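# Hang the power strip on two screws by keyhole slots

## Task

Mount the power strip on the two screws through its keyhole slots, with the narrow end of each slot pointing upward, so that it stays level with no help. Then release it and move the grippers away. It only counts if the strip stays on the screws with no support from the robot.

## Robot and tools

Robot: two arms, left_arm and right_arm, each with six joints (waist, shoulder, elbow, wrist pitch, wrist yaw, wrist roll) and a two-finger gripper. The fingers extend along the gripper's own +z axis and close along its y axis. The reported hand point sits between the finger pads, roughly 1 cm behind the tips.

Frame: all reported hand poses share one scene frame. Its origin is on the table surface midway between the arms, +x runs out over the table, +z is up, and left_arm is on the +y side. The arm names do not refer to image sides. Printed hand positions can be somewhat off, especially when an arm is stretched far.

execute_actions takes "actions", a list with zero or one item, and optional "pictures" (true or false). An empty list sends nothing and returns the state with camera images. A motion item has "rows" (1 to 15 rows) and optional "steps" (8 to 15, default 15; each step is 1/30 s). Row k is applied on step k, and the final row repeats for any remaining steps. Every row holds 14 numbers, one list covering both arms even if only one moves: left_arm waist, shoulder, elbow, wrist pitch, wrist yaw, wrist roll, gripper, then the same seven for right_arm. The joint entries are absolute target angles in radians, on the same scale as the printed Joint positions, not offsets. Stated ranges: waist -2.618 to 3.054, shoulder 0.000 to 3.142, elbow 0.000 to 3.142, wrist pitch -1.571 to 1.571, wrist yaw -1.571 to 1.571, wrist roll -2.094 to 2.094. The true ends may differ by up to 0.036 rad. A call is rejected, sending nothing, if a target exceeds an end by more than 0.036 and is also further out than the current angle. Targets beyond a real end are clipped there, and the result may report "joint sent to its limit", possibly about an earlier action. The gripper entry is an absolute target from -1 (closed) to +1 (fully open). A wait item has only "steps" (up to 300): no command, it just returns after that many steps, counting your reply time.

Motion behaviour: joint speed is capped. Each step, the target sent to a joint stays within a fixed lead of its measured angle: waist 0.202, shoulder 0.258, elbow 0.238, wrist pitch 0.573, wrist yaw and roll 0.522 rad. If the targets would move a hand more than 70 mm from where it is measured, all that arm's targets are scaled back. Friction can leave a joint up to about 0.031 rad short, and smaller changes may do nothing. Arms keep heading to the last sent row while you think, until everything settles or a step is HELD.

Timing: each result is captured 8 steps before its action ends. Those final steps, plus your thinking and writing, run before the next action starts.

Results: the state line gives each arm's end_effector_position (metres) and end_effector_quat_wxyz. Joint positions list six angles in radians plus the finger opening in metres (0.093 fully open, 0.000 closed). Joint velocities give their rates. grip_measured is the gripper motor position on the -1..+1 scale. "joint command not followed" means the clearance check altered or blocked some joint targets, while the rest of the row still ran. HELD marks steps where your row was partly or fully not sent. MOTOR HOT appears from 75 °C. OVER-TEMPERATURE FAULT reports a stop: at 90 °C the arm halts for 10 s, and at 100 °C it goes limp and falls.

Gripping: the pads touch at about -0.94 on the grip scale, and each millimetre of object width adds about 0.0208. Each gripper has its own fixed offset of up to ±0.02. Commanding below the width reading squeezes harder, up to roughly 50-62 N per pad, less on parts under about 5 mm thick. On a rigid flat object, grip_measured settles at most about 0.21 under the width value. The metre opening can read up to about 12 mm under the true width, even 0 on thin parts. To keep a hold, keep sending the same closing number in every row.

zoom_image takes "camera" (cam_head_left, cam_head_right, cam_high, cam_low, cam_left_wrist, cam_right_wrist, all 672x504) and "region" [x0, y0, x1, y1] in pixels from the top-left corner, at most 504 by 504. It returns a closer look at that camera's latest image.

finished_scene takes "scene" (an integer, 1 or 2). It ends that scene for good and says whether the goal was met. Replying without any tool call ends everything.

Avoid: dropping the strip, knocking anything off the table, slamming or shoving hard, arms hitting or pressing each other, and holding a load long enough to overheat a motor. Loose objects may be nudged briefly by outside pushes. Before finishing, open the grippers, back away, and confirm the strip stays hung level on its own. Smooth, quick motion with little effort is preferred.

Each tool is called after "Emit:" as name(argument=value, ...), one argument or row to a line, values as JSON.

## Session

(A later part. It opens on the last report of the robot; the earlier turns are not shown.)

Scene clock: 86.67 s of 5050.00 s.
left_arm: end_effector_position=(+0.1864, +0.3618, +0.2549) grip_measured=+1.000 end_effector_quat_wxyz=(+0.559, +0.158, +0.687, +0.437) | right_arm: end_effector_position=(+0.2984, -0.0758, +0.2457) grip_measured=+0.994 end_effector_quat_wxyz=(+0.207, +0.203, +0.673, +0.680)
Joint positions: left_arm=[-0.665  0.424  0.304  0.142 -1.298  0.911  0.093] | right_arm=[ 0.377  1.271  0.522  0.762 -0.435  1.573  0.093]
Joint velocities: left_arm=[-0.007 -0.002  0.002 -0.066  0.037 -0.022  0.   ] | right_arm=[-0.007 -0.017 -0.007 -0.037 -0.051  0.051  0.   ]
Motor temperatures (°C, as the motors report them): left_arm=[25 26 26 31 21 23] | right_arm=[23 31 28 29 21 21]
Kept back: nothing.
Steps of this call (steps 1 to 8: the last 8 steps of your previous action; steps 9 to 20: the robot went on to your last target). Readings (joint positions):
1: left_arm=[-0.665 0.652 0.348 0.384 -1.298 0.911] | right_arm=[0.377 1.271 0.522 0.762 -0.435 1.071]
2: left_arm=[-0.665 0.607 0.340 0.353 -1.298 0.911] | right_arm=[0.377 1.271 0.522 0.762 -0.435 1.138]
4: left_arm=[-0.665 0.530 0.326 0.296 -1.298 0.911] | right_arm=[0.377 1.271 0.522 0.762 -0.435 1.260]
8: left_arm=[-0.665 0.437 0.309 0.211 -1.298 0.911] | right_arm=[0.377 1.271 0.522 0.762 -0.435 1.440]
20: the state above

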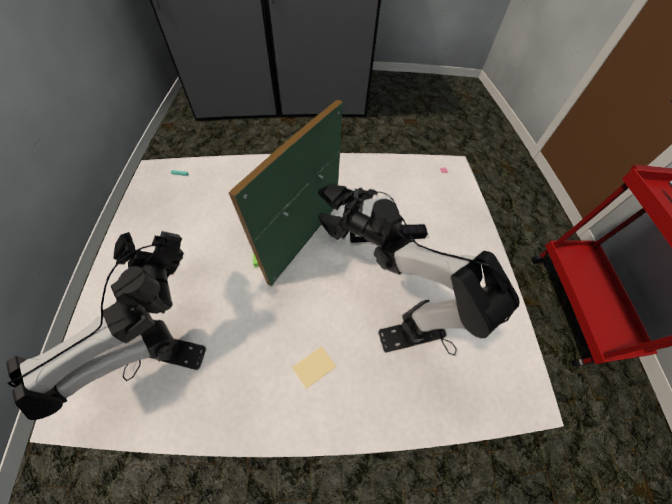

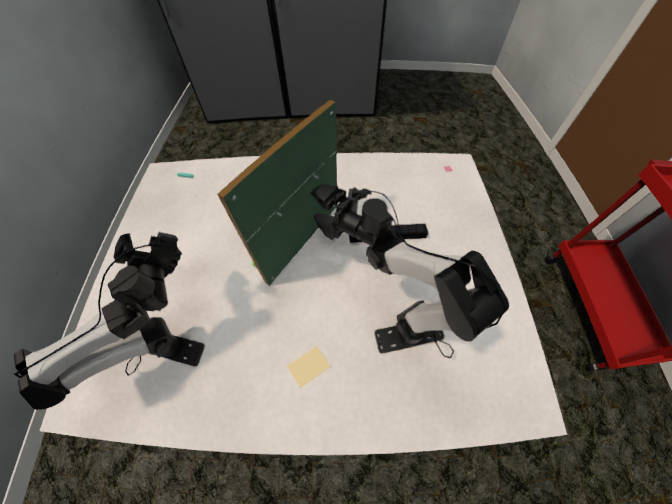

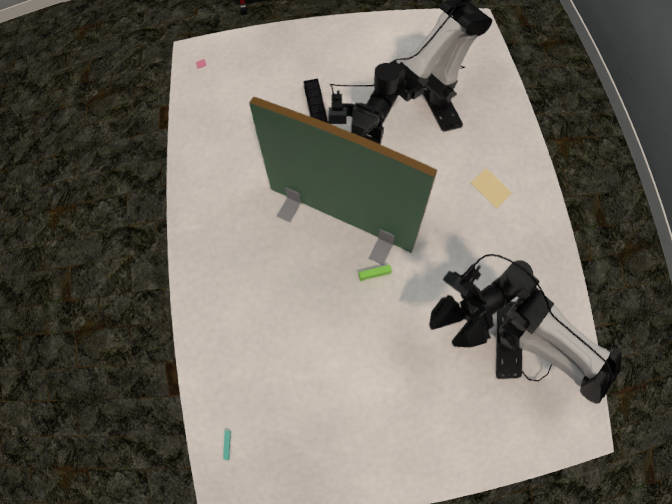

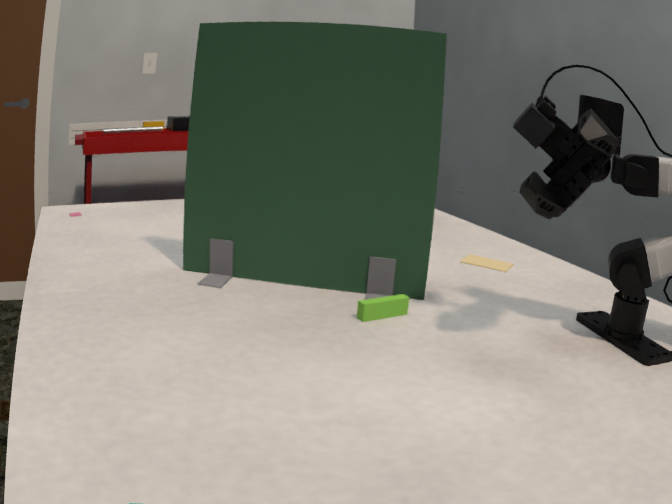

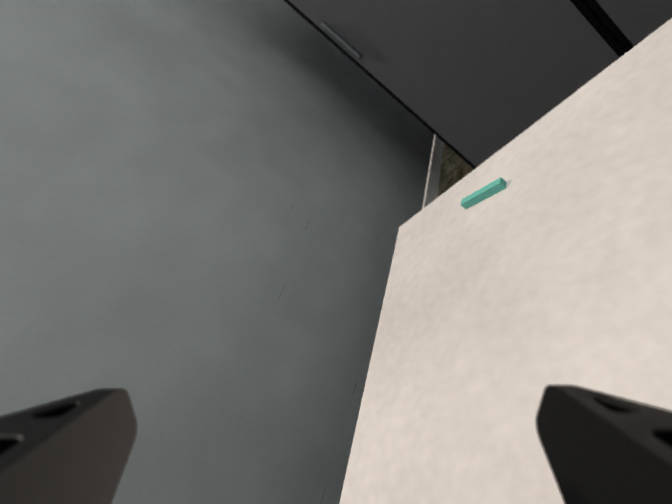

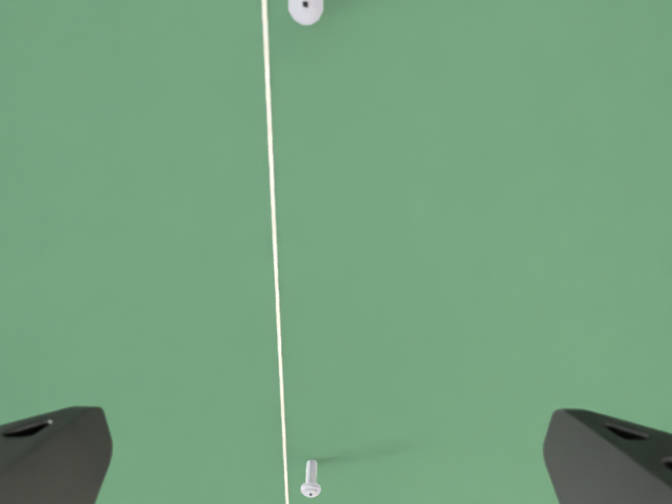

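Emit:
execute_actions(
  actions=[
    {"rows":[[-0.665,0.41,0.285,0.134,-1.297,0.91,1,0.382,1.25,0.509,0.772,-0.445,1.59,1],[-0.666,0.41,0.285,0.134,-1.29,0.906,1,0.377,1.25,0.509,0.763,-0.44,1.59,1],[-0.667,0.41,0.285,0.134,-1.277,0.899,1,0.37,1.25,0.509,0.749,-0.433,1.591,1],[-0.669,0.41,0.285,0.134,-1.259,0.891,1,0.361,1.25,0.509,0.729,-0.424,1.592,1],[-0.671,0.41,0.285,0.134,-1.237,0.88,1,0.35,1.25,0.509,0.704,-0.412,1.593,1],[-0.673,0.41,0.285,0.134,-1.211,0.866,1,0.337,1.251,0.511,0.674,-0.399,1.594,1],[-0.676,0.41,0.285,0.134,-1.181,0.851,1,0.321,1.255,0.517,0.64,-0.383,1.595,1],[-0.679,0.41,0.285,0.134,-1.147,0.834,1,0.305,1.261,0.527,0.601,-0.366,1.596,1],[-0.683,0.41,0.285,0.134,-1.11,0.816,1,0.286,1.269,0.541,0.559,-0.348,1.598,1],[-0.687,0.41,0.285,0.134,-1.07,0.795,1,0.267,1.279,0.558,0.513,-0.328,1.599,1],[-0.691,0.41,0.285,0.134,-1.026,0.773,1,0.247,1.29,0.579,0.463,-0.307,1.601,1],[-0.695,0.41,0.285,0.134,-0.98,0.75,1,0.226,1.304,0.602,0.41,-0.285,1.602,1],[-0.7,0.41,0.285,0.134,-0.931,0.725,1,0.204,1.319,0.628,0.355,-0.263,1.604,1],[-0.704,0.41,0.285,0.134,-0.88,0.7,1,0.182,1.336,0.657,0.296,-0.241,1.606,1],[-0.709,0.41,0.285,0.134,-0.827,0.673,1,0.16,1.354,0.688,0.236,-0.218,1.608,1]],"steps":15},
  ],
  pictures=false,
)

Emit:
execute_actions(
  actions=[
    {"rows":[[-0.714,0.41,0.285,0.134,-0.772,0.645,1,0.137,1.373,0.721,0.173,-0.195,1.609,1],[-0.72,0.41,0.285,0.134,-0.715,0.617,1,0.115,1.394,0.757,0.109,-0.173,1.611,1],[-0.725,0.41,0.285,0.134,-0.658,0.588,1,0.093,1.415,0.793,0.043,-0.151,1.613,1],[-0.731,0.41,0.285,0.134,-0.599,0.558,1,0.072,1.437,0.832,-0.024,-0.129,1.614,1],[-0.736,0.41,0.285,0.134,-0.539,0.528,1,0.052,1.46,0.872,-0.092,-0.108,1.616,1],[-0.742,0.41,0.285,0.134,-0.479,0.498,1,0.033,1.484,0.912,-0.161,-0.088,1.617,1],[-0.748,0.41,0.285,0.134,-0.418,0.467,1,0.014,1.508,0.954,-0.23,-0.07,1.619,1],[-0.753,0.41,0.285,0.134,-0.357,0.437,1,-0.002,1.533,0.996,-0.3,-0.053,1.62,1],[-0.759,0.41,0.285,0.134,-0.296,0.406,1,-0.018,1.558,1.039,-0.369,-0.037,1.621,1],[-0.765,0.41,0.285,0.134,-0.236,0.376,1,-0.031,1.583,1.082,-0.438,-0.024,1.622,1],[-0.77,0.41,0.285,0.134,-0.176,0.346,1,-0.042,1.607,1.125,-0.506,-0.012,1.623,1],[-0.776,0.41,0.285,0.134,-0.117,0.316,1,-0.051,1.632,1.168,-0.573,-0.003,1.624,1],[-0.781,0.41,0.285,0.134,-0.06,0.287,1,-0.058,1.657,1.21,-0.639,0.004,1.625,1],[-0.787,0.41,0.285,0.134,-0.003,0.259,1,-0.063,1.681,1.252,-0.703,0.009,1.625,1],[-0.792,0.41,0.285,0.134,0.052,0.231,1,-0.064,1.705,1.292,-0.766,0.01,1.625,1]],"steps":15},
  ],
  pictures=false,
)

Emit:
execute_actions(
  actions=[
    {"rows":[[-0.797,0.41,0.285,0.134,0.105,0.204,1,-0.064,1.728,1.332,-0.826,0.01,1.625,1],[-0.801,0.41,0.285,0.134,0.156,0.179,1,-0.064,1.75,1.371,-0.885,0.01,1.625,1],[-0.806,0.41,0.285,0.134,0.205,0.154,1,-0.064,1.771,1.407,-0.94,0.01,1.625,1],[-0.81,0.41,0.285,0.134,0.251,0.131,1,-0.064,1.792,1.443,-0.993,0.01,1.625,1],[-0.814,0.41,0.285,0.134,0.295,0.109,1,-0.064,1.811,1.476,-1.043,0.01,1.625,1],[-0.818,0.41,0.285,0.134,0.335,0.088,1,-0.064,1.829,1.507,-1.089,0.01,1.625,1],[-0.822,0.41,0.285,0.134,0.372,0.07,1,-0.064,1.846,1.536,-1.131,0.01,1.625,1],[-0.825,0.41,0.285,0.134,0.406,0.053,1,-0.064,1.861,1.562,-1.17,0.01,1.625,1],[-0.828,0.41,0.285,0.134,0.436,0.038,1,-0.064,1.875,1.585,-1.204,0.01,1.625,1],[-0.83,0.41,0.285,0.134,0.462,0.024,1,-0.064,1.886,1.606,-1.234,0.01,1.625,1],[-0.832,0.41,0.285,0.134,0.484,0.013,1,-0.064,1.896,1.623,-1.259,0.01,1.625,1],[-0.834,0.41,0.285,0.134,0.502,0.005,1,-0.064,1.904,1.637,-1.279,0.01,1.625,1],[-0.835,0.41,0.285,0.134,0.515,-0.002,1,-0.064,1.91,1.647,-1.293,0.01,1.625,1],[-0.836,0.41,0.285,0.134,0.522,-0.006,1,-0.064,1.914,1.653,-1.302,0.01,1.625,1],[-0.836,0.41,0.285,0.134,0.525,-0.007,1,-0.064,1.915,1.655,-1.305,0.01,1.625,1]],"steps":15},
  ],
  pictures=false,
)

Emit:
execute_actions(
  actions=[
    {"steps":20},
  ],
  pictures=true,
)

Scene clock: 101.20 s of 5050.00 s.
left_arm: end_effector_position=(+0.1891, +0.3558, +0.2544) grip_measured=+1.000 end_effector_quat_wxyz=(+0.570, +0.166, +0.685, +0.421) | right_arm: end_effector_position=(+0.3049, -0.0828, +0.2372) grip_measured=+0.994 end_effector_quat_wxyz=(+0.204, +0.225, +0.679, +0.669)
Joint positions: left_arm=[-0.665  0.424  0.304  0.138 -1.26   0.89   0.093] | right_arm=[ 0.356  1.271  0.522  0.725 -0.427  1.584  0.093]
Joint velocities: left_arm=[ 0.007  0.002 -0.007 -0.022  0.52  -0.256  0.   ] | right_arm=[-0.325  0.007 -0.002 -0.476  0.154  0.081  0.001]
Motor temperatures (°C, as the motors report them): left_arm=[25 25 27 31 21 23] | right_arm=[23 30 28 30 21 21]
Steps of this call (steps 1 to 30: the robot went on to your last target; steps 31 to 90: nothing new was sent; then 11.30 s passed at rest; steps 91 to 97: the first 7 steps of this action). Readings (joint positions):
91: left_arm=[-0.665 0.424 0.304 0.138 -1.298 0.911] | right_arm=[0.377 1.271 0.522 0.762 -0.435 1.582]
92: left_arm=[-0.665 0.424 0.304 0.138 -1.298 0.911] | right_arm=[0.377 1.271 0.522 0.762 -0.435 1.582]
94: left_arm=[-0.665 0.424 0.304 0.138 -1.293 0.908] | right_arm=[0.376 1.271 0.522 0.758 -0.435 1.583]
97: the state above

Scene clock: 101.70 s of 5050.00 s.
left_arm: end_effector_position=(+0.1919, +0.2439, +0.2555) grip_measured=+1.000 end_effector_quat_wxyz=(+0.702, +0.286, +0.642, +0.116) | right_arm: end_effector_position=(+0.4186, -0.2148, +0.1696) grip_measured=+0.994 end_effector_quat_wxyz=(+0.244, +0.518, +0.694, +0.436)
Joint positions: left_arm=[-0.726  0.424  0.304  0.136 -0.666  0.592  0.093] | right_arm=[ 0.055  1.449  0.87   0.045 -0.168  1.604  0.093]
Joint velocities: left_arm=[-0.164  0.007  0.002 -0.051  1.59  -0.799  0.   ] | right_arm=[-0.564  0.676  1.15  -1.897  0.593  0.125 -0.001]
Motor temperatures (°C, as the motors report them): left_arm=[25 25 27 31 21 23] | right_arm=[23 30 28 30 21 21]
Steps of this call (steps 1 to 8: the last 8 steps of your previous action; steps 9 to 15: the first 7 steps of this action). Readings (joint positions):
9: left_arm=[-0.693 0.424 0.304 0.137 -0.974 0.746] | right_arm=[0.184 1.321 0.650 0.390 -0.294 1.595]
10: left_arm=[-0.698 0.424 0.304 0.137 -0.927 0.723] | right_arm=[0.162 1.340 0.683 0.339 -0.274 1.596]
12: left_arm=[-0.709 0.424 0.304 0.137 -0.828 0.673] | right_arm=[0.118 1.380 0.754 0.228 -0.232 1.600]
15: the state above

Scene clock: 102.20 s of 5050.00 s.
left_arm: end_effector_position=(+0.0887, +0.1270, +0.2559) grip_measured=+1.000 end_effector_quat_wxyz=(+0.627, +0.437, +0.549, -0.338) | right_arm: end_effector_position=(+0.4124, -0.2925, +0.1187) grip_measured=+0.994 end_effector_quat_wxyz=(+0.107, +0.674, +0.719, +0.131)
Joint positions: left_arm=[-0.804  0.424  0.304  0.136  0.167  0.174  0.093] | right_arm=[-0.061  1.8    1.467 -0.899 -0.007  1.617  0.093]
Joint velocities: left_arm=[-0.11   0.007  0.002 -0.037  1.253 -0.696  0.   ] | right_arm=[-0.012  0.54   0.911 -1.575  0.154  0.037 -0.001]
Motor temperatures (°C, as the motors report them): left_arm=[25 25 27 31 21 23] | right_arm=[23 30 28 30 21 21]
Steps of this call (steps 1 to 8: the last 8 steps of your previous action; steps 9 to 15: the first 7 steps of this action). Readings (joint positions):
9: left_arm=[-0.777 0.424 0.304 0.136 -0.145 0.330] | right_arm=[-0.059 1.672 1.247 -0.546 -0.028 1.615]
10: left_arm=[-0.782 0.424 0.304 0.136 -0.089 0.303] | right_arm=[-0.060 1.695 1.288 -0.609 -0.022 1.616]
12: left_arm=[-0.791 0.424 0.304 0.136 0.019 0.248] | right_arm=[-0.061 1.740 1.364 -0.731 -0.014 1.616]
15: the state above

Scene clock: 102.87 s of 5050.00 s.
left_arm: end_effector_position=(+0.0274, +0.1124, +0.2556) grip_measured=+1.000 end_effector_quat_wxyz=(+0.516, +0.489, +0.505, -0.491) | right_arm: end_effector_position=(+0.3619, -0.2991, +0.1157) grip_measured=+0.994 end_effector_quat_wxyz=(+0.005, +0.685, +0.729, +0.006)
Joint positions: left_arm=[-0.824  0.424  0.304  0.136  0.51   0.001  0.093] | right_arm=[-0.061  1.897  1.635 -1.293 -0.001  1.618  0.093]
Joint velocities: left_arm=[-0.007 -0.017  0.002 -0.037  0.051  0.066  0.   ] | right_arm=[-0.002 -0.017 -0.002 -0.022  0.022 -0.066 -0.001]
Motor temperatures (°C, as the motors report them): left_arm=[25 25 27 31 21 23] | right_arm=[23 30 28 30 21 21]
Kept back: nothing.
Steps of this call (steps 1 to 8: the last 8 steps of your previous action; steps 9 to 20: the robot went on to your last target). Readings (joint positions):
1: left_arm=[-0.808 0.424 0.304 0.136 0.211 0.152] | right_arm=[-0.061 1.817 1.497 -0.949 -0.006 1.617]
2: left_arm=[-0.811 0.424 0.304 0.136 0.253 0.131] | right_arm=[-0.061 1.834 1.524 -0.997 -0.005 1.617]
4: left_arm=[-0.817 0.424 0.304 0.136 0.328 0.093] | right_arm=[-0.061 1.861 1.571 -1.081 -0.003 1.617]
8: left_arm=[-0.824 0.424 0.304 0.136 0.435 0.040] | right_arm=[-0.061 1.893 1.626 -1.202 -0.002 1.618]
20: the state above

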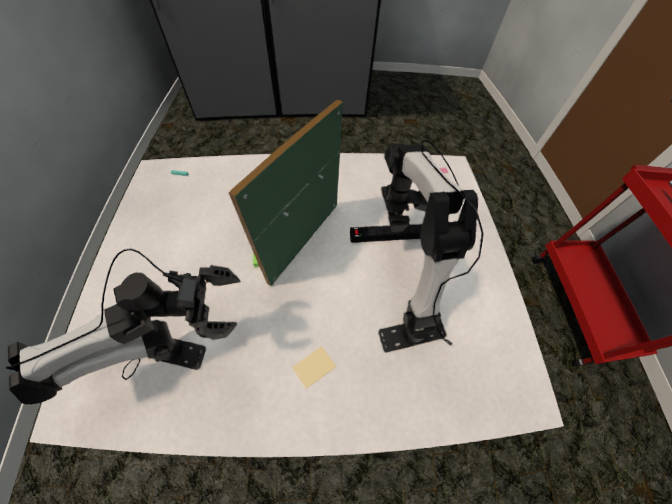

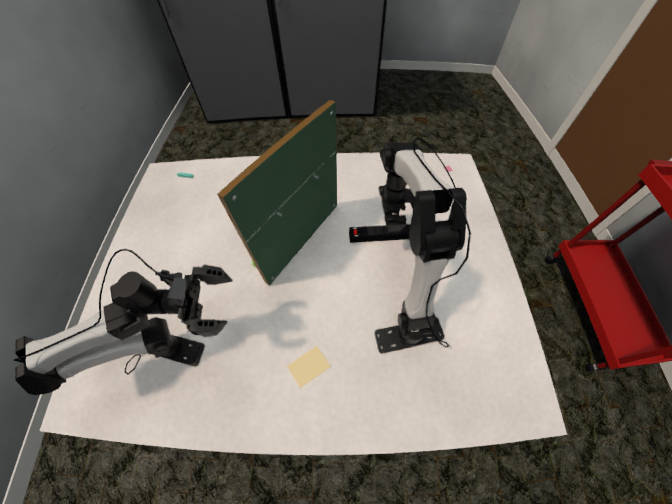

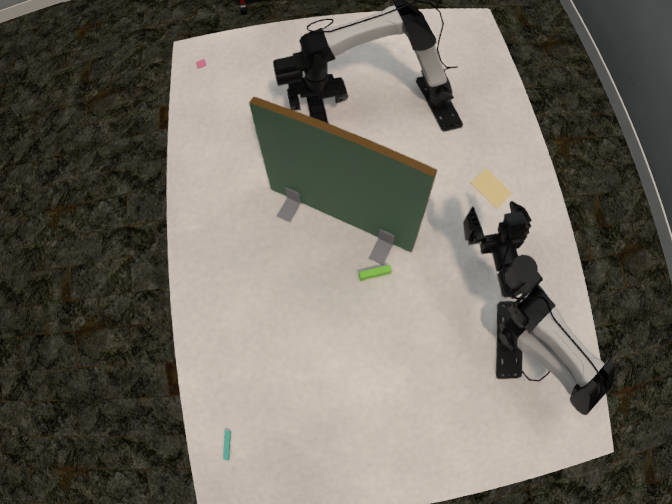

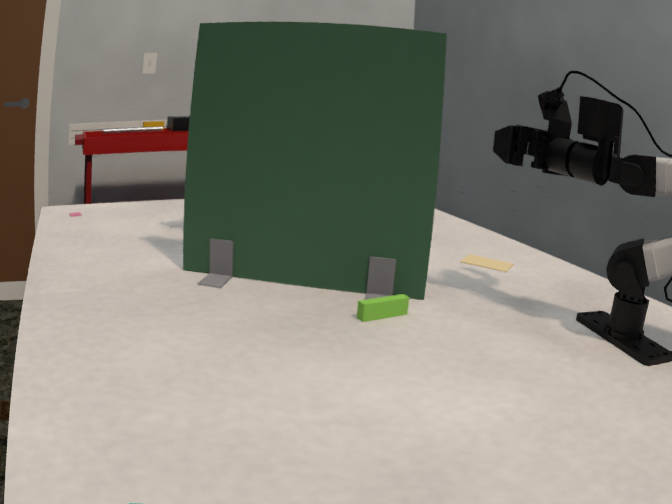

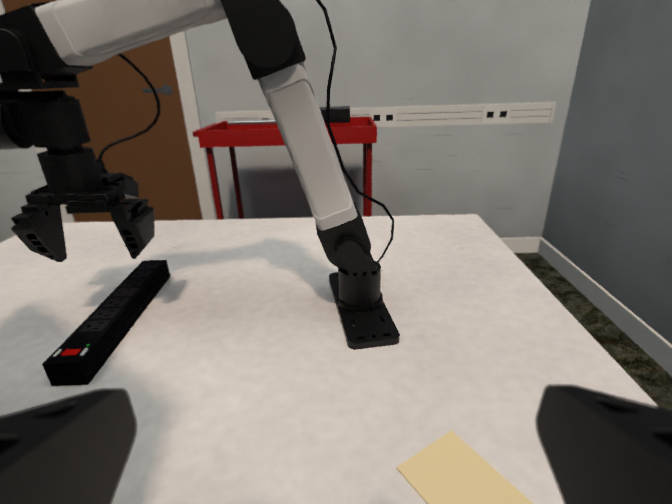

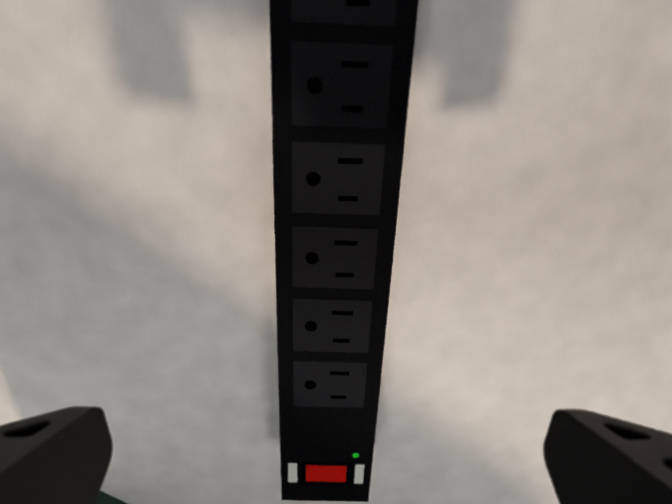

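Emit:
zoom_image(
  camera="cam_left_wrist",
  region=[0, 170, 240, 400],
)

Emit:
zoom_image(
  camera="cam_head_left",
  region=[330, 170, 460, 270],
)

Region (0, 170, 240, 400) of cam_left_wrist's 672x504 image, scaled by 2.100, with more detail than that image has; it fills the top 483 rows of this view, and the rest is white.

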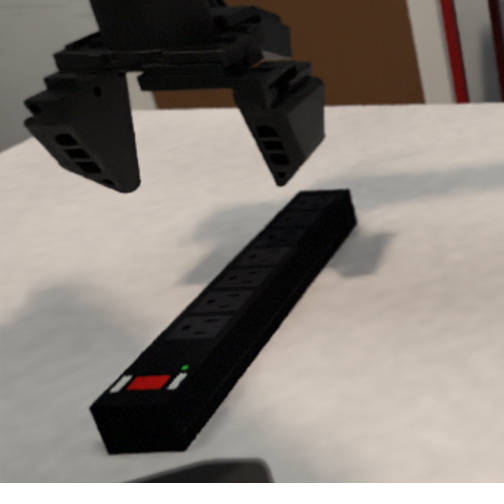

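Region (330, 170, 460, 270) of cam_head_left's 672x504 image, scaled by 3.877, with more detail than that image has; it fills the top 388 rows of this view, and the rest is white.

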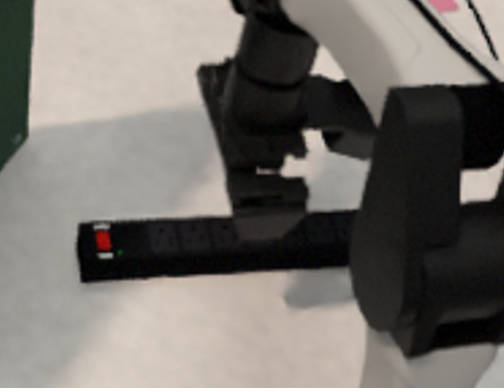

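Emit:
zoom_image(
  camera="cam_left_wrist",
  region=[70, 250, 180, 340],
)

Region (70, 250, 180, 340) of cam_left_wrist's 672x504 image, scaled by 4.582, with more detail than that image has; it fills the top 412 rows of this view, and the rest is white.

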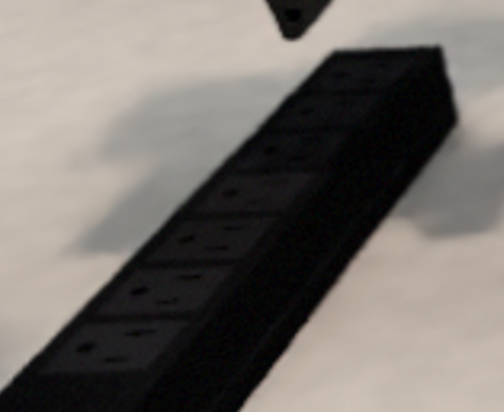

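Emit:
execute_actions(
  actions=[
    {"rows":[[-0.836,0.41,0.285,0.134,0.525,-0.007,1,-0.064,1.915,1.629,-1.268,0.01,1.612,0.97],[-0.836,0.41,0.285,0.134,0.525,-0.007,1,-0.064,1.916,1.626,-1.259,0.01,1.612,0.94],[-0.836,0.41,0.285,0.134,0.525,-0.007,1,-0.065,1.917,1.622,-1.249,0.01,1.611,0.91],[-0.836,0.41,0.285,0.134,0.525,-0.007,1,-0.066,1.919,1.616,-1.237,0.01,1.611,0.88],[-0.836,0.41,0.285,0.134,0.525,-0.007,1,-0.067,1.921,1.609,-1.225,0.01,1.61,0.85],[-0.836,0.41,0.285,0.134,0.525,-0.007,1,-0.068,1.924,1.601,-1.21,0.01,1.61,0.82],[-0.836,0.41,0.285,0.134,0.525,-0.007,1,-0.069,1.926,1.592,-1.196,0.01,1.609,0.79],[-0.836,0.41,0.285,0.134,0.525,-0.007,1,-0.07,1.93,1.581,-1.18,0.01,1.609,0.76],[-0.836,0.41,0.285,0.134,0.525,-0.007,1,-0.072,1.933,1.57,-1.164,0.01,1.608,0.73],[-0.836,0.41,0.285,0.134,0.525,-0.007,1,-0.073,1.937,1.558,-1.147,0.01,1.608,0.7],[-0.836,0.41,0.285,0.134,0.525,-0.007,1,-0.075,1.94,1.545,-1.13,0.01,1.607,0.67],[-0.836,0.41,0.285,0.134,0.525,-0.007,1,-0.077,1.944,1.532,-1.113,0.01,1.607,0.64],[-0.836,0.41,0.285,0.134,0.525,-0.007,1,-0.078,1.948,1.518,-1.095,0.01,1.606,0.61],[-0.836,0.41,0.285,0.134,0.525,-0.007,1,-0.08,1.952,1.504,-1.078,0.01,1.606,0.58],[-0.836,0.41,0.285,0.134,0.525,-0.007,1,-0.082,1.957,1.491,-1.061,0.01,1.605,0.55]],"steps":15},
  ],
  pictures=false,
)

Emit:
execute_actions(
  actions=[
    {"rows":[[-0.836,0.41,0.285,0.134,0.525,-0.007,1,-0.084,1.961,1.477,-1.045,0.01,1.605,0.55],[-0.836,0.41,0.285,0.134,0.525,-0.007,1,-0.086,1.965,1.463,-1.029,0.01,1.604,0.55],[-0.836,0.41,0.285,0.134,0.525,-0.007,1,-0.087,1.969,1.449,-1.015,0.01,1.604,0.55],[-0.836,0.41,0.285,0.134,0.525,-0.007,1,-0.089,1.973,1.436,-1.0,0.01,1.603,0.55],[-0.836,0.41,0.285,0.134,0.525,-0.007,1,-0.091,1.976,1.423,-0.988,0.01,1.603,0.55],[-0.836,0.41,0.285,0.134,0.525,-0.007,1,-0.092,1.98,1.411,-0.976,0.01,1.602,0.55],[-0.836,0.41,0.285,0.134,0.525,-0.007,1,-0.094,1.983,1.4,-0.966,0.01,1.602,0.55],[-0.836,0.41,0.285,0.134,0.525,-0.007,1,-0.095,1.987,1.389,-0.957,0.01,1.602,0.55],[-0.836,0.41,0.285,0.134,0.525,-0.007,1,-0.096,1.989,1.38,-0.95,0.01,1.602,0.55],[-0.836,0.41,0.285,0.134,0.525,-0.007,1,-0.097,1.992,1.372,-0.944,0.01,1.602,0.55],[-0.836,0.41,0.285,0.134,0.525,-0.007,1,-0.098,1.994,1.365,-0.941,0.01,1.602,0.55],[-0.836,0.41,0.285,0.134,0.525,-0.007,1,-0.099,1.996,1.359,-0.94,0.01,1.602,0.53],[-0.836,0.41,0.285,0.134,0.525,-0.007,1,-0.1,1.997,1.355,-0.94,0.01,1.602,0.5],[-0.836,0.41,0.285,0.134,0.525,-0.007,1,-0.1,1.998,1.352,-0.94,0.01,1.602,0.46],[-0.836,0.41,0.285,0.134,0.525,-0.007,1,-0.1,1.998,1.351,-0.94,0.01,1.602,0.42]],"steps":15},
  ],
  pictures=false,
)

Emit:
execute_actions(
  actions=[
    {"rows":[[-0.836,0.41,0.285,0.134,0.525,-0.007,1,-0.1,1.998,1.351,-0.94,0.01,1.602,0.37],[-0.836,0.41,0.285,0.134,0.525,-0.007,1,-0.1,1.998,1.351,-0.94,0.01,1.602,0.32],[-0.836,0.41,0.285,0.134,0.525,-0.007,1,-0.1,1.998,1.351,-0.94,0.01,1.602,0.27],[-0.836,0.41,0.285,0.134,0.525,-0.007,1,-0.1,1.998,1.351,-0.94,0.01,1.602,0.22],[-0.836,0.41,0.285,0.134,0.525,-0.007,1,-0.1,1.998,1.351,-0.94,0.01,1.602,0.17],[-0.836,0.41,0.285,0.134,0.525,-0.007,1,-0.1,1.998,1.351,-0.94,0.01,1.602,0.13],[-0.836,0.41,0.285,0.134,0.525,-0.007,1,-0.1,1.998,1.351,-0.94,0.01,1.602,0.09],[-0.836,0.41,0.285,0.134,0.525,-0.007,1,-0.1,1.998,1.351,-0.94,0.01,1.602,0.05],[-0.836,0.41,0.285,0.134,0.525,-0.007,1,-0.1,1.998,1.351,-0.94,0.01,1.602,0.02],[-0.836,0.41,0.285,0.134,0.525,-0.007,1,-0.1,1.998,1.351,-0.94,0.01,1.602,-0.01],[-0.836,0.41,0.285,0.134,0.525,-0.007,1,-0.1,1.998,1.351,-0.94,0.01,1.602,-0.04],[-0.836,0.41,0.285,0.134,0.525,-0.007,1,-0.1,1.998,1.351,-0.94,0.01,1.602,-0.07],[-0.836,0.41,0.285,0.134,0.525,-0.007,1,-0.1,1.998,1.351,-0.94,0.01,1.602,-0.1],[-0.836,0.41,0.285,0.134,0.525,-0.007,1,-0.1,1.998,1.351,-0.94,0.01,1.602,-0.13],[-0.836,0.41,0.285,0.134,0.525,-0.007,1,-0.1,1.998,1.351,-0.94,0.01,1.602,-0.16]],"steps":15},
  ],
  pictures=false,
)

Emit:
execute_actions(
  actions=[
    {"rows":[[-0.836,0.41,0.285,0.134,0.525,-0.007,1,-0.1,1.998,1.351,-0.94,0.01,1.602,-0.2],[-0.836,0.41,0.285,0.134,0.525,-0.007,1,-0.1,1.998,1.351,-0.94,0.01,1.602,-0.24],[-0.836,0.41,0.285,0.134,0.525,-0.007,1,-0.1,1.998,1.351,-0.94,0.01,1.602,-0.28],[-0.836,0.41,0.285,0.134,0.525,-0.007,1,-0.1,1.998,1.351,-0.94,0.01,1.602,-0.32],[-0.836,0.41,0.285,0.134,0.525,-0.007,1,-0.1,1.998,1.351,-0.94,0.01,1.602,-0.36],[-0.836,0.41,0.285,0.134,0.525,-0.007,1,-0.1,1.998,1.351,-0.94,0.01,1.602,-0.4]],"steps":10},
  ],
  pictures=false,
)

Emit:
execute_actions(
  actions=[
    {"steps":12},
  ],
  pictures=true,
)

Scene clock: 113.03 s of 5050.00 s.
left_arm: end_effector_position=(+0.0266, +0.1124, +0.2556) grip_measured=+1.000 end_effector_quat_wxyz=(+0.514, +0.489, +0.504, -0.493) | right_arm: end_effector_position=(+0.3693, -0.2984, +0.1127) grip_measured=+0.807 end_effector_quat_wxyz=(+0.015, +0.684, +0.729, +0.018)
Joint positions: left_arm=[-0.824  0.424  0.304  0.136  0.515 -0.002  0.093] | right_arm=[-0.061  1.897  1.623 -1.249 -0.001  1.617  0.084]
Joint velocities: left_arm=[ 0.012 -0.012 -0.012 -0.007 -0.022  0.022  0.   ] | right_arm=[-0.032 -0.017 -0.237  0.388 -0.022 -0.095 -0.03 ]
Motor temperatures (°C, as the motors report them): left_arm=[25 25 27 33 21 23] | right_arm=[23 30 29 28 21 21]
Steps of this call (steps 1 to 30: the robot went on to your last target; steps 31 to 90: nothing new was sent; then 6.93 s passed at rest; steps 91 to 97: the first 7 steps of this action). Readings (joint positions):
91: left_arm=[-0.824 0.424 0.304 0.136 0.515 -0.002] | right_arm=[-0.061 1.897 1.635 -1.296 -0.001 1.618]
92: left_arm=[-0.824 0.424 0.304 0.136 0.515 -0.002] | right_arm=[-0.061 1.897 1.635 -1.292 -0.001 1.618]
94: left_arm=[-0.824 0.424 0.304 0.136 0.515 -0.002] | right_arm=[-0.061 1.897 1.635 -1.280 -0.001 1.618]
97: the state above

Scene clock: 113.53 s of 5050.00 s.
left_arm: end_effector_position=(+0.0266, +0.1124, +0.2556) grip_measured=+1.000 end_effector_quat_wxyz=(+0.514, +0.489, +0.504, -0.493) | right_arm: end_effector_position=(+0.3666, -0.3067, +0.0434) grip_measured=+0.552 end_effector_quat_wxyz=(+0.003, +0.690, +0.724, +0.004)
Joint positions: left_arm=[-0.824  0.424  0.304  0.136  0.515 -0.002  0.093] | right_arm=[-0.083  1.961  1.432 -1.032 -0.     1.611  0.072]
Joint velocities: left_arm=[-0.007  0.002 -0.002 -0.007 -0.022 -0.007  0.   ] | right_arm=[-0.042  0.09  -0.359  0.344 -0.095  0.007 -0.001]
Motor temperatures (°C, as the motors report them): left_arm=[25 25 27 33 21 23] | right_arm=[23 30 29 28 21 21]
Steps of this call (steps 1 to 8: the last 8 steps of your previous action; steps 9 to 15: the first 7 steps of this action). Readings (joint positions):
9: left_arm=[-0.824 0.424 0.304 0.136 0.515 -0.002] | right_arm=[-0.072 1.936 1.514 -1.121 -0.000 1.614]
10: left_arm=[-0.824 0.424 0.304 0.136 0.515 -0.002] | right_arm=[-0.074 1.941 1.499 -1.105 -0.000 1.613]
12: left_arm=[-0.824 0.424 0.304 0.136 0.515 -0.002] | right_arm=[-0.078 1.950 1.471 -1.074 -0.000 1.612]
15: the state above

Scene clock: 114.03 s of 5050.00 s.
left_arm: end_effector_position=(+0.0266, +0.1124, +0.2556) grip_measured=+1.000 end_effector_quat_wxyz=(+0.514, +0.489, +0.504, -0.493) | right_arm: end_effector_position=(+0.3611, -0.3105, +0.0190) grip_measured=+0.112 end_effector_quat_wxyz=(-0.002, +0.692, +0.721, -0.002)
Joint positions: left_arm=[-0.824  0.424  0.304  0.136  0.515 -0.002  0.093] | right_arm=[-0.092  1.984  1.363 -0.955 -0.     1.609  0.051]
Joint velocities: left_arm=[-0.017  0.002 -0.002  0.022  0.007  0.022  0.   ] | right_arm=[-0.007 -0.012  0.002 -0.037  0.051 -0.007 -0.042]
Motor temperatures (°C, as the motors report them): left_arm=[25 25 27 33 21 23] | right_arm=[23 30 29 28 21 21]
Steps of this call (steps 1 to 8: the last 8 steps of your previous action; steps 9 to 15: the first 7 steps of this action). Readings (joint positions):
9: left_arm=[-0.824 0.424 0.304 0.136 0.515 -0.002] | right_arm=[-0.092 1.984 1.364 -0.965 -0.000 1.609]
10: left_arm=[-0.824 0.424 0.304 0.136 0.515 -0.002] | right_arm=[-0.092 1.984 1.363 -0.963 -0.000 1.609]
12: left_arm=[-0.824 0.424 0.304 0.136 0.515 -0.002] | right_arm=[-0.092 1.984 1.363 -0.959 -0.000 1.609]
15: the state above

Scene clock: 114.37 s of 5050.00 s.
left_arm: end_effector_position=(+0.0266, +0.1124, +0.2556) grip_measured=+1.000 end_effector_quat_wxyz=(+0.514, +0.489, +0.504, -0.493) | right_arm: end_effector_position=(+0.3622, -0.3104, +0.0190) grip_measured=-0.201 end_effector_quat_wxyz=(-0.000, +0.692, +0.722, -0.000)
Joint positions: left_arm=[-0.824  0.424  0.304  0.136  0.515 -0.002  0.093] | right_arm=[-0.092  1.984  1.363 -0.95  -0.     1.607  0.036]
Joint velocities: left_arm=[-0.012  0.002 -0.007  0.022  0.066  0.051  0.   ] | right_arm=[ 0.002 -0.002  0.002  0.051  0.051  0.007 -0.043]
Motor temperatures (°C, as the motors report them): left_arm=[25 25 27 33 21 23] | right_arm=[23 30 29 28 21 21]
Steps of this call (steps 1 to 8: the last 8 steps of your previous action; steps 9 to 10: the first 2 steps of this action). Readings (joint positions):
9: left_arm=[-0.824 0.424 0.304 0.136 0.515 -0.002] | right_arm=[-0.092 1.984 1.363 -0.950 -0.000 1.608]
10: the state above

Scene clock: 114.77 s of 5050.00 s.
left_arm: end_effector_position=(+0.0266, +0.1124, +0.2556) grip_measured=+1.000 end_effector_quat_wxyz=(+0.514, +0.489, +0.504, -0.493) | right_arm: end_effector_position=(+0.3622, -0.3104, +0.0190) grip_measured=-0.219 end_effector_quat_wxyz=(-0.000, +0.692, +0.722, -0.000)
Joint positions: left_arm=[-0.824  0.424  0.304  0.136  0.515 -0.002  0.093] | right_arm=[-0.092  1.984  1.363 -0.95  -0.     1.607  0.035]
Joint velocities: left_arm=[ 0.012 -0.017 -0.017 -0.051 -0.037  0.022  0.   ] | right_arm=[-0.007  0.017  0.002  0.022  0.007 -0.066 -0.001]
Motor temperatures (°C, as the motors report them): left_arm=[25 25 27 33 21 23] | right_arm=[23 30 29 27 21 21]
Kept back: nothing.
Steps of this call (steps 1 to 8: the last 8 steps of your previous action; steps 9 to 12: the robot went on to your last target). Readings (joint positions):
1: left_arm=[-0.824 0.424 0.304 0.136 0.515 -0.002] | right_arm=[-0.092 1.984 1.363 -0.950 -0.000 1.607]
2: left_arm=[-0.824 0.424 0.304 0.136 0.515 -0.002] | right_arm=[-0.092 1.984 1.363 -0.950 -0.000 1.607]
4: left_arm=[-0.824 0.424 0.304 0.136 0.515 -0.002] | right_arm=[-0.092 1.984 1.363 -0.950 -0.000 1.607]
8: left_arm=[-0.824 0.424 0.304 0.136 0.515 -0.002] | right_arm=[-0.092 1.984 1.363 -0.950 -0.000 1.607]
12: the state above

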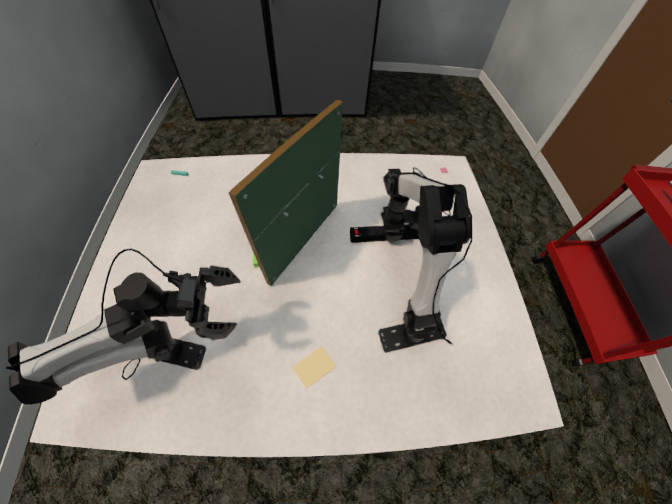

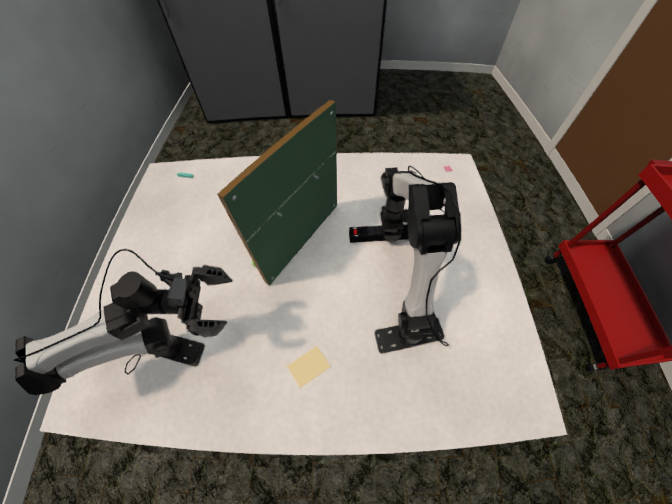

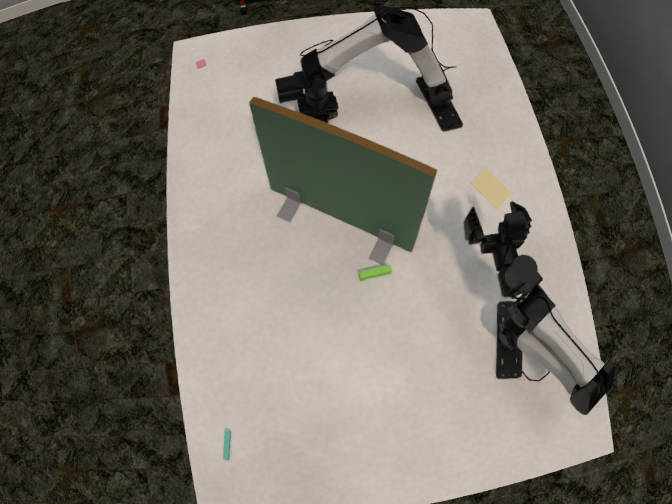

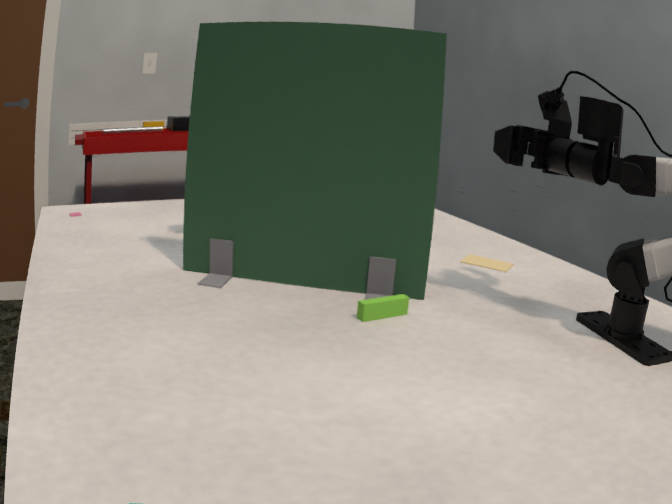

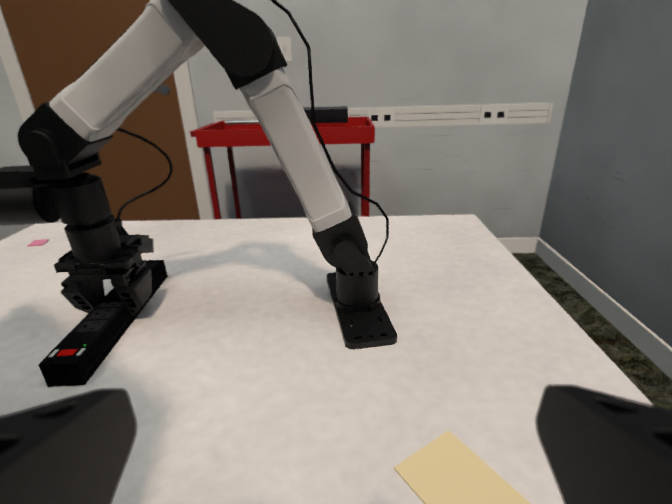

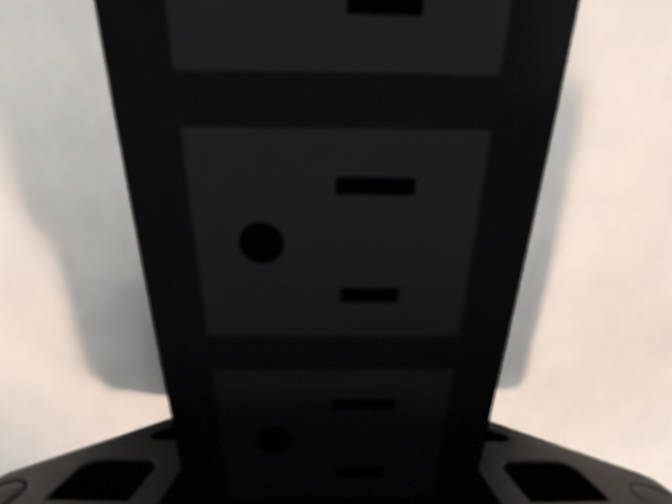

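Emit:
zoom_image(
  camera="cam_right_wrist",
  region=[60, 0, 220, 120],
)

Emit:
zoom_image(
  camera="cam_right_wrist",
  region=[460, 0, 620, 120],
)

Emit:
zoom_image(
  camera="cam_right_wrist",
  region=[100, 340, 260, 460],
)

Emit:
zoom_image(
  camera="cam_right_wrist",
  region=[400, 340, 560, 460],
)

Region (60, 0, 220, 120) of cam_right_wrist's 672x504 image, scaled by 3.150, with more detail than that image has; it fills the top 378 rows of this view, and the rest is white.

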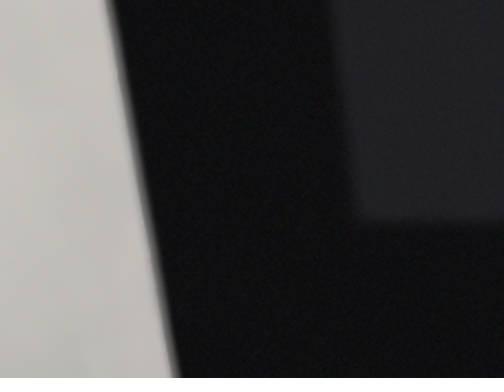

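Region (460, 0, 620, 120) of cam_right_wrist's 672x504 image, scaled by 3.150, with more detail than that image has; it fills the top 378 rows of this view, and the rest is white.

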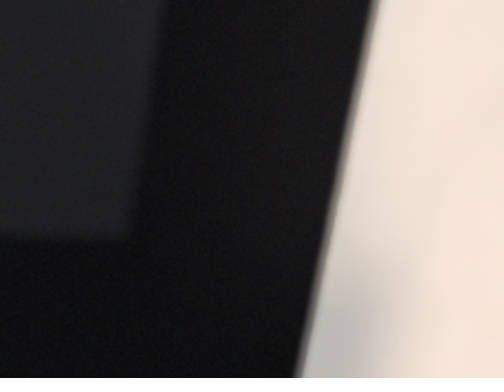

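Region (100, 340, 260, 460) of cam_right_wrist's 672x504 image, scaled by 3.150, with more detail than that image has; it fills the top 378 rows of this view, and the rest is white.

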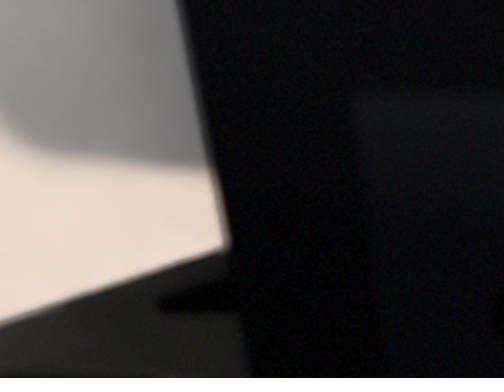

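Region (400, 340, 560, 460) of cam_right_wrist's 672x504 image, scaled by 3.150, with more detail than that image has; it fills the top 378 rows of this view, and the rest is white.

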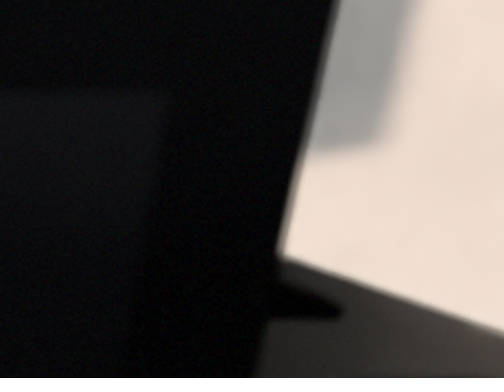

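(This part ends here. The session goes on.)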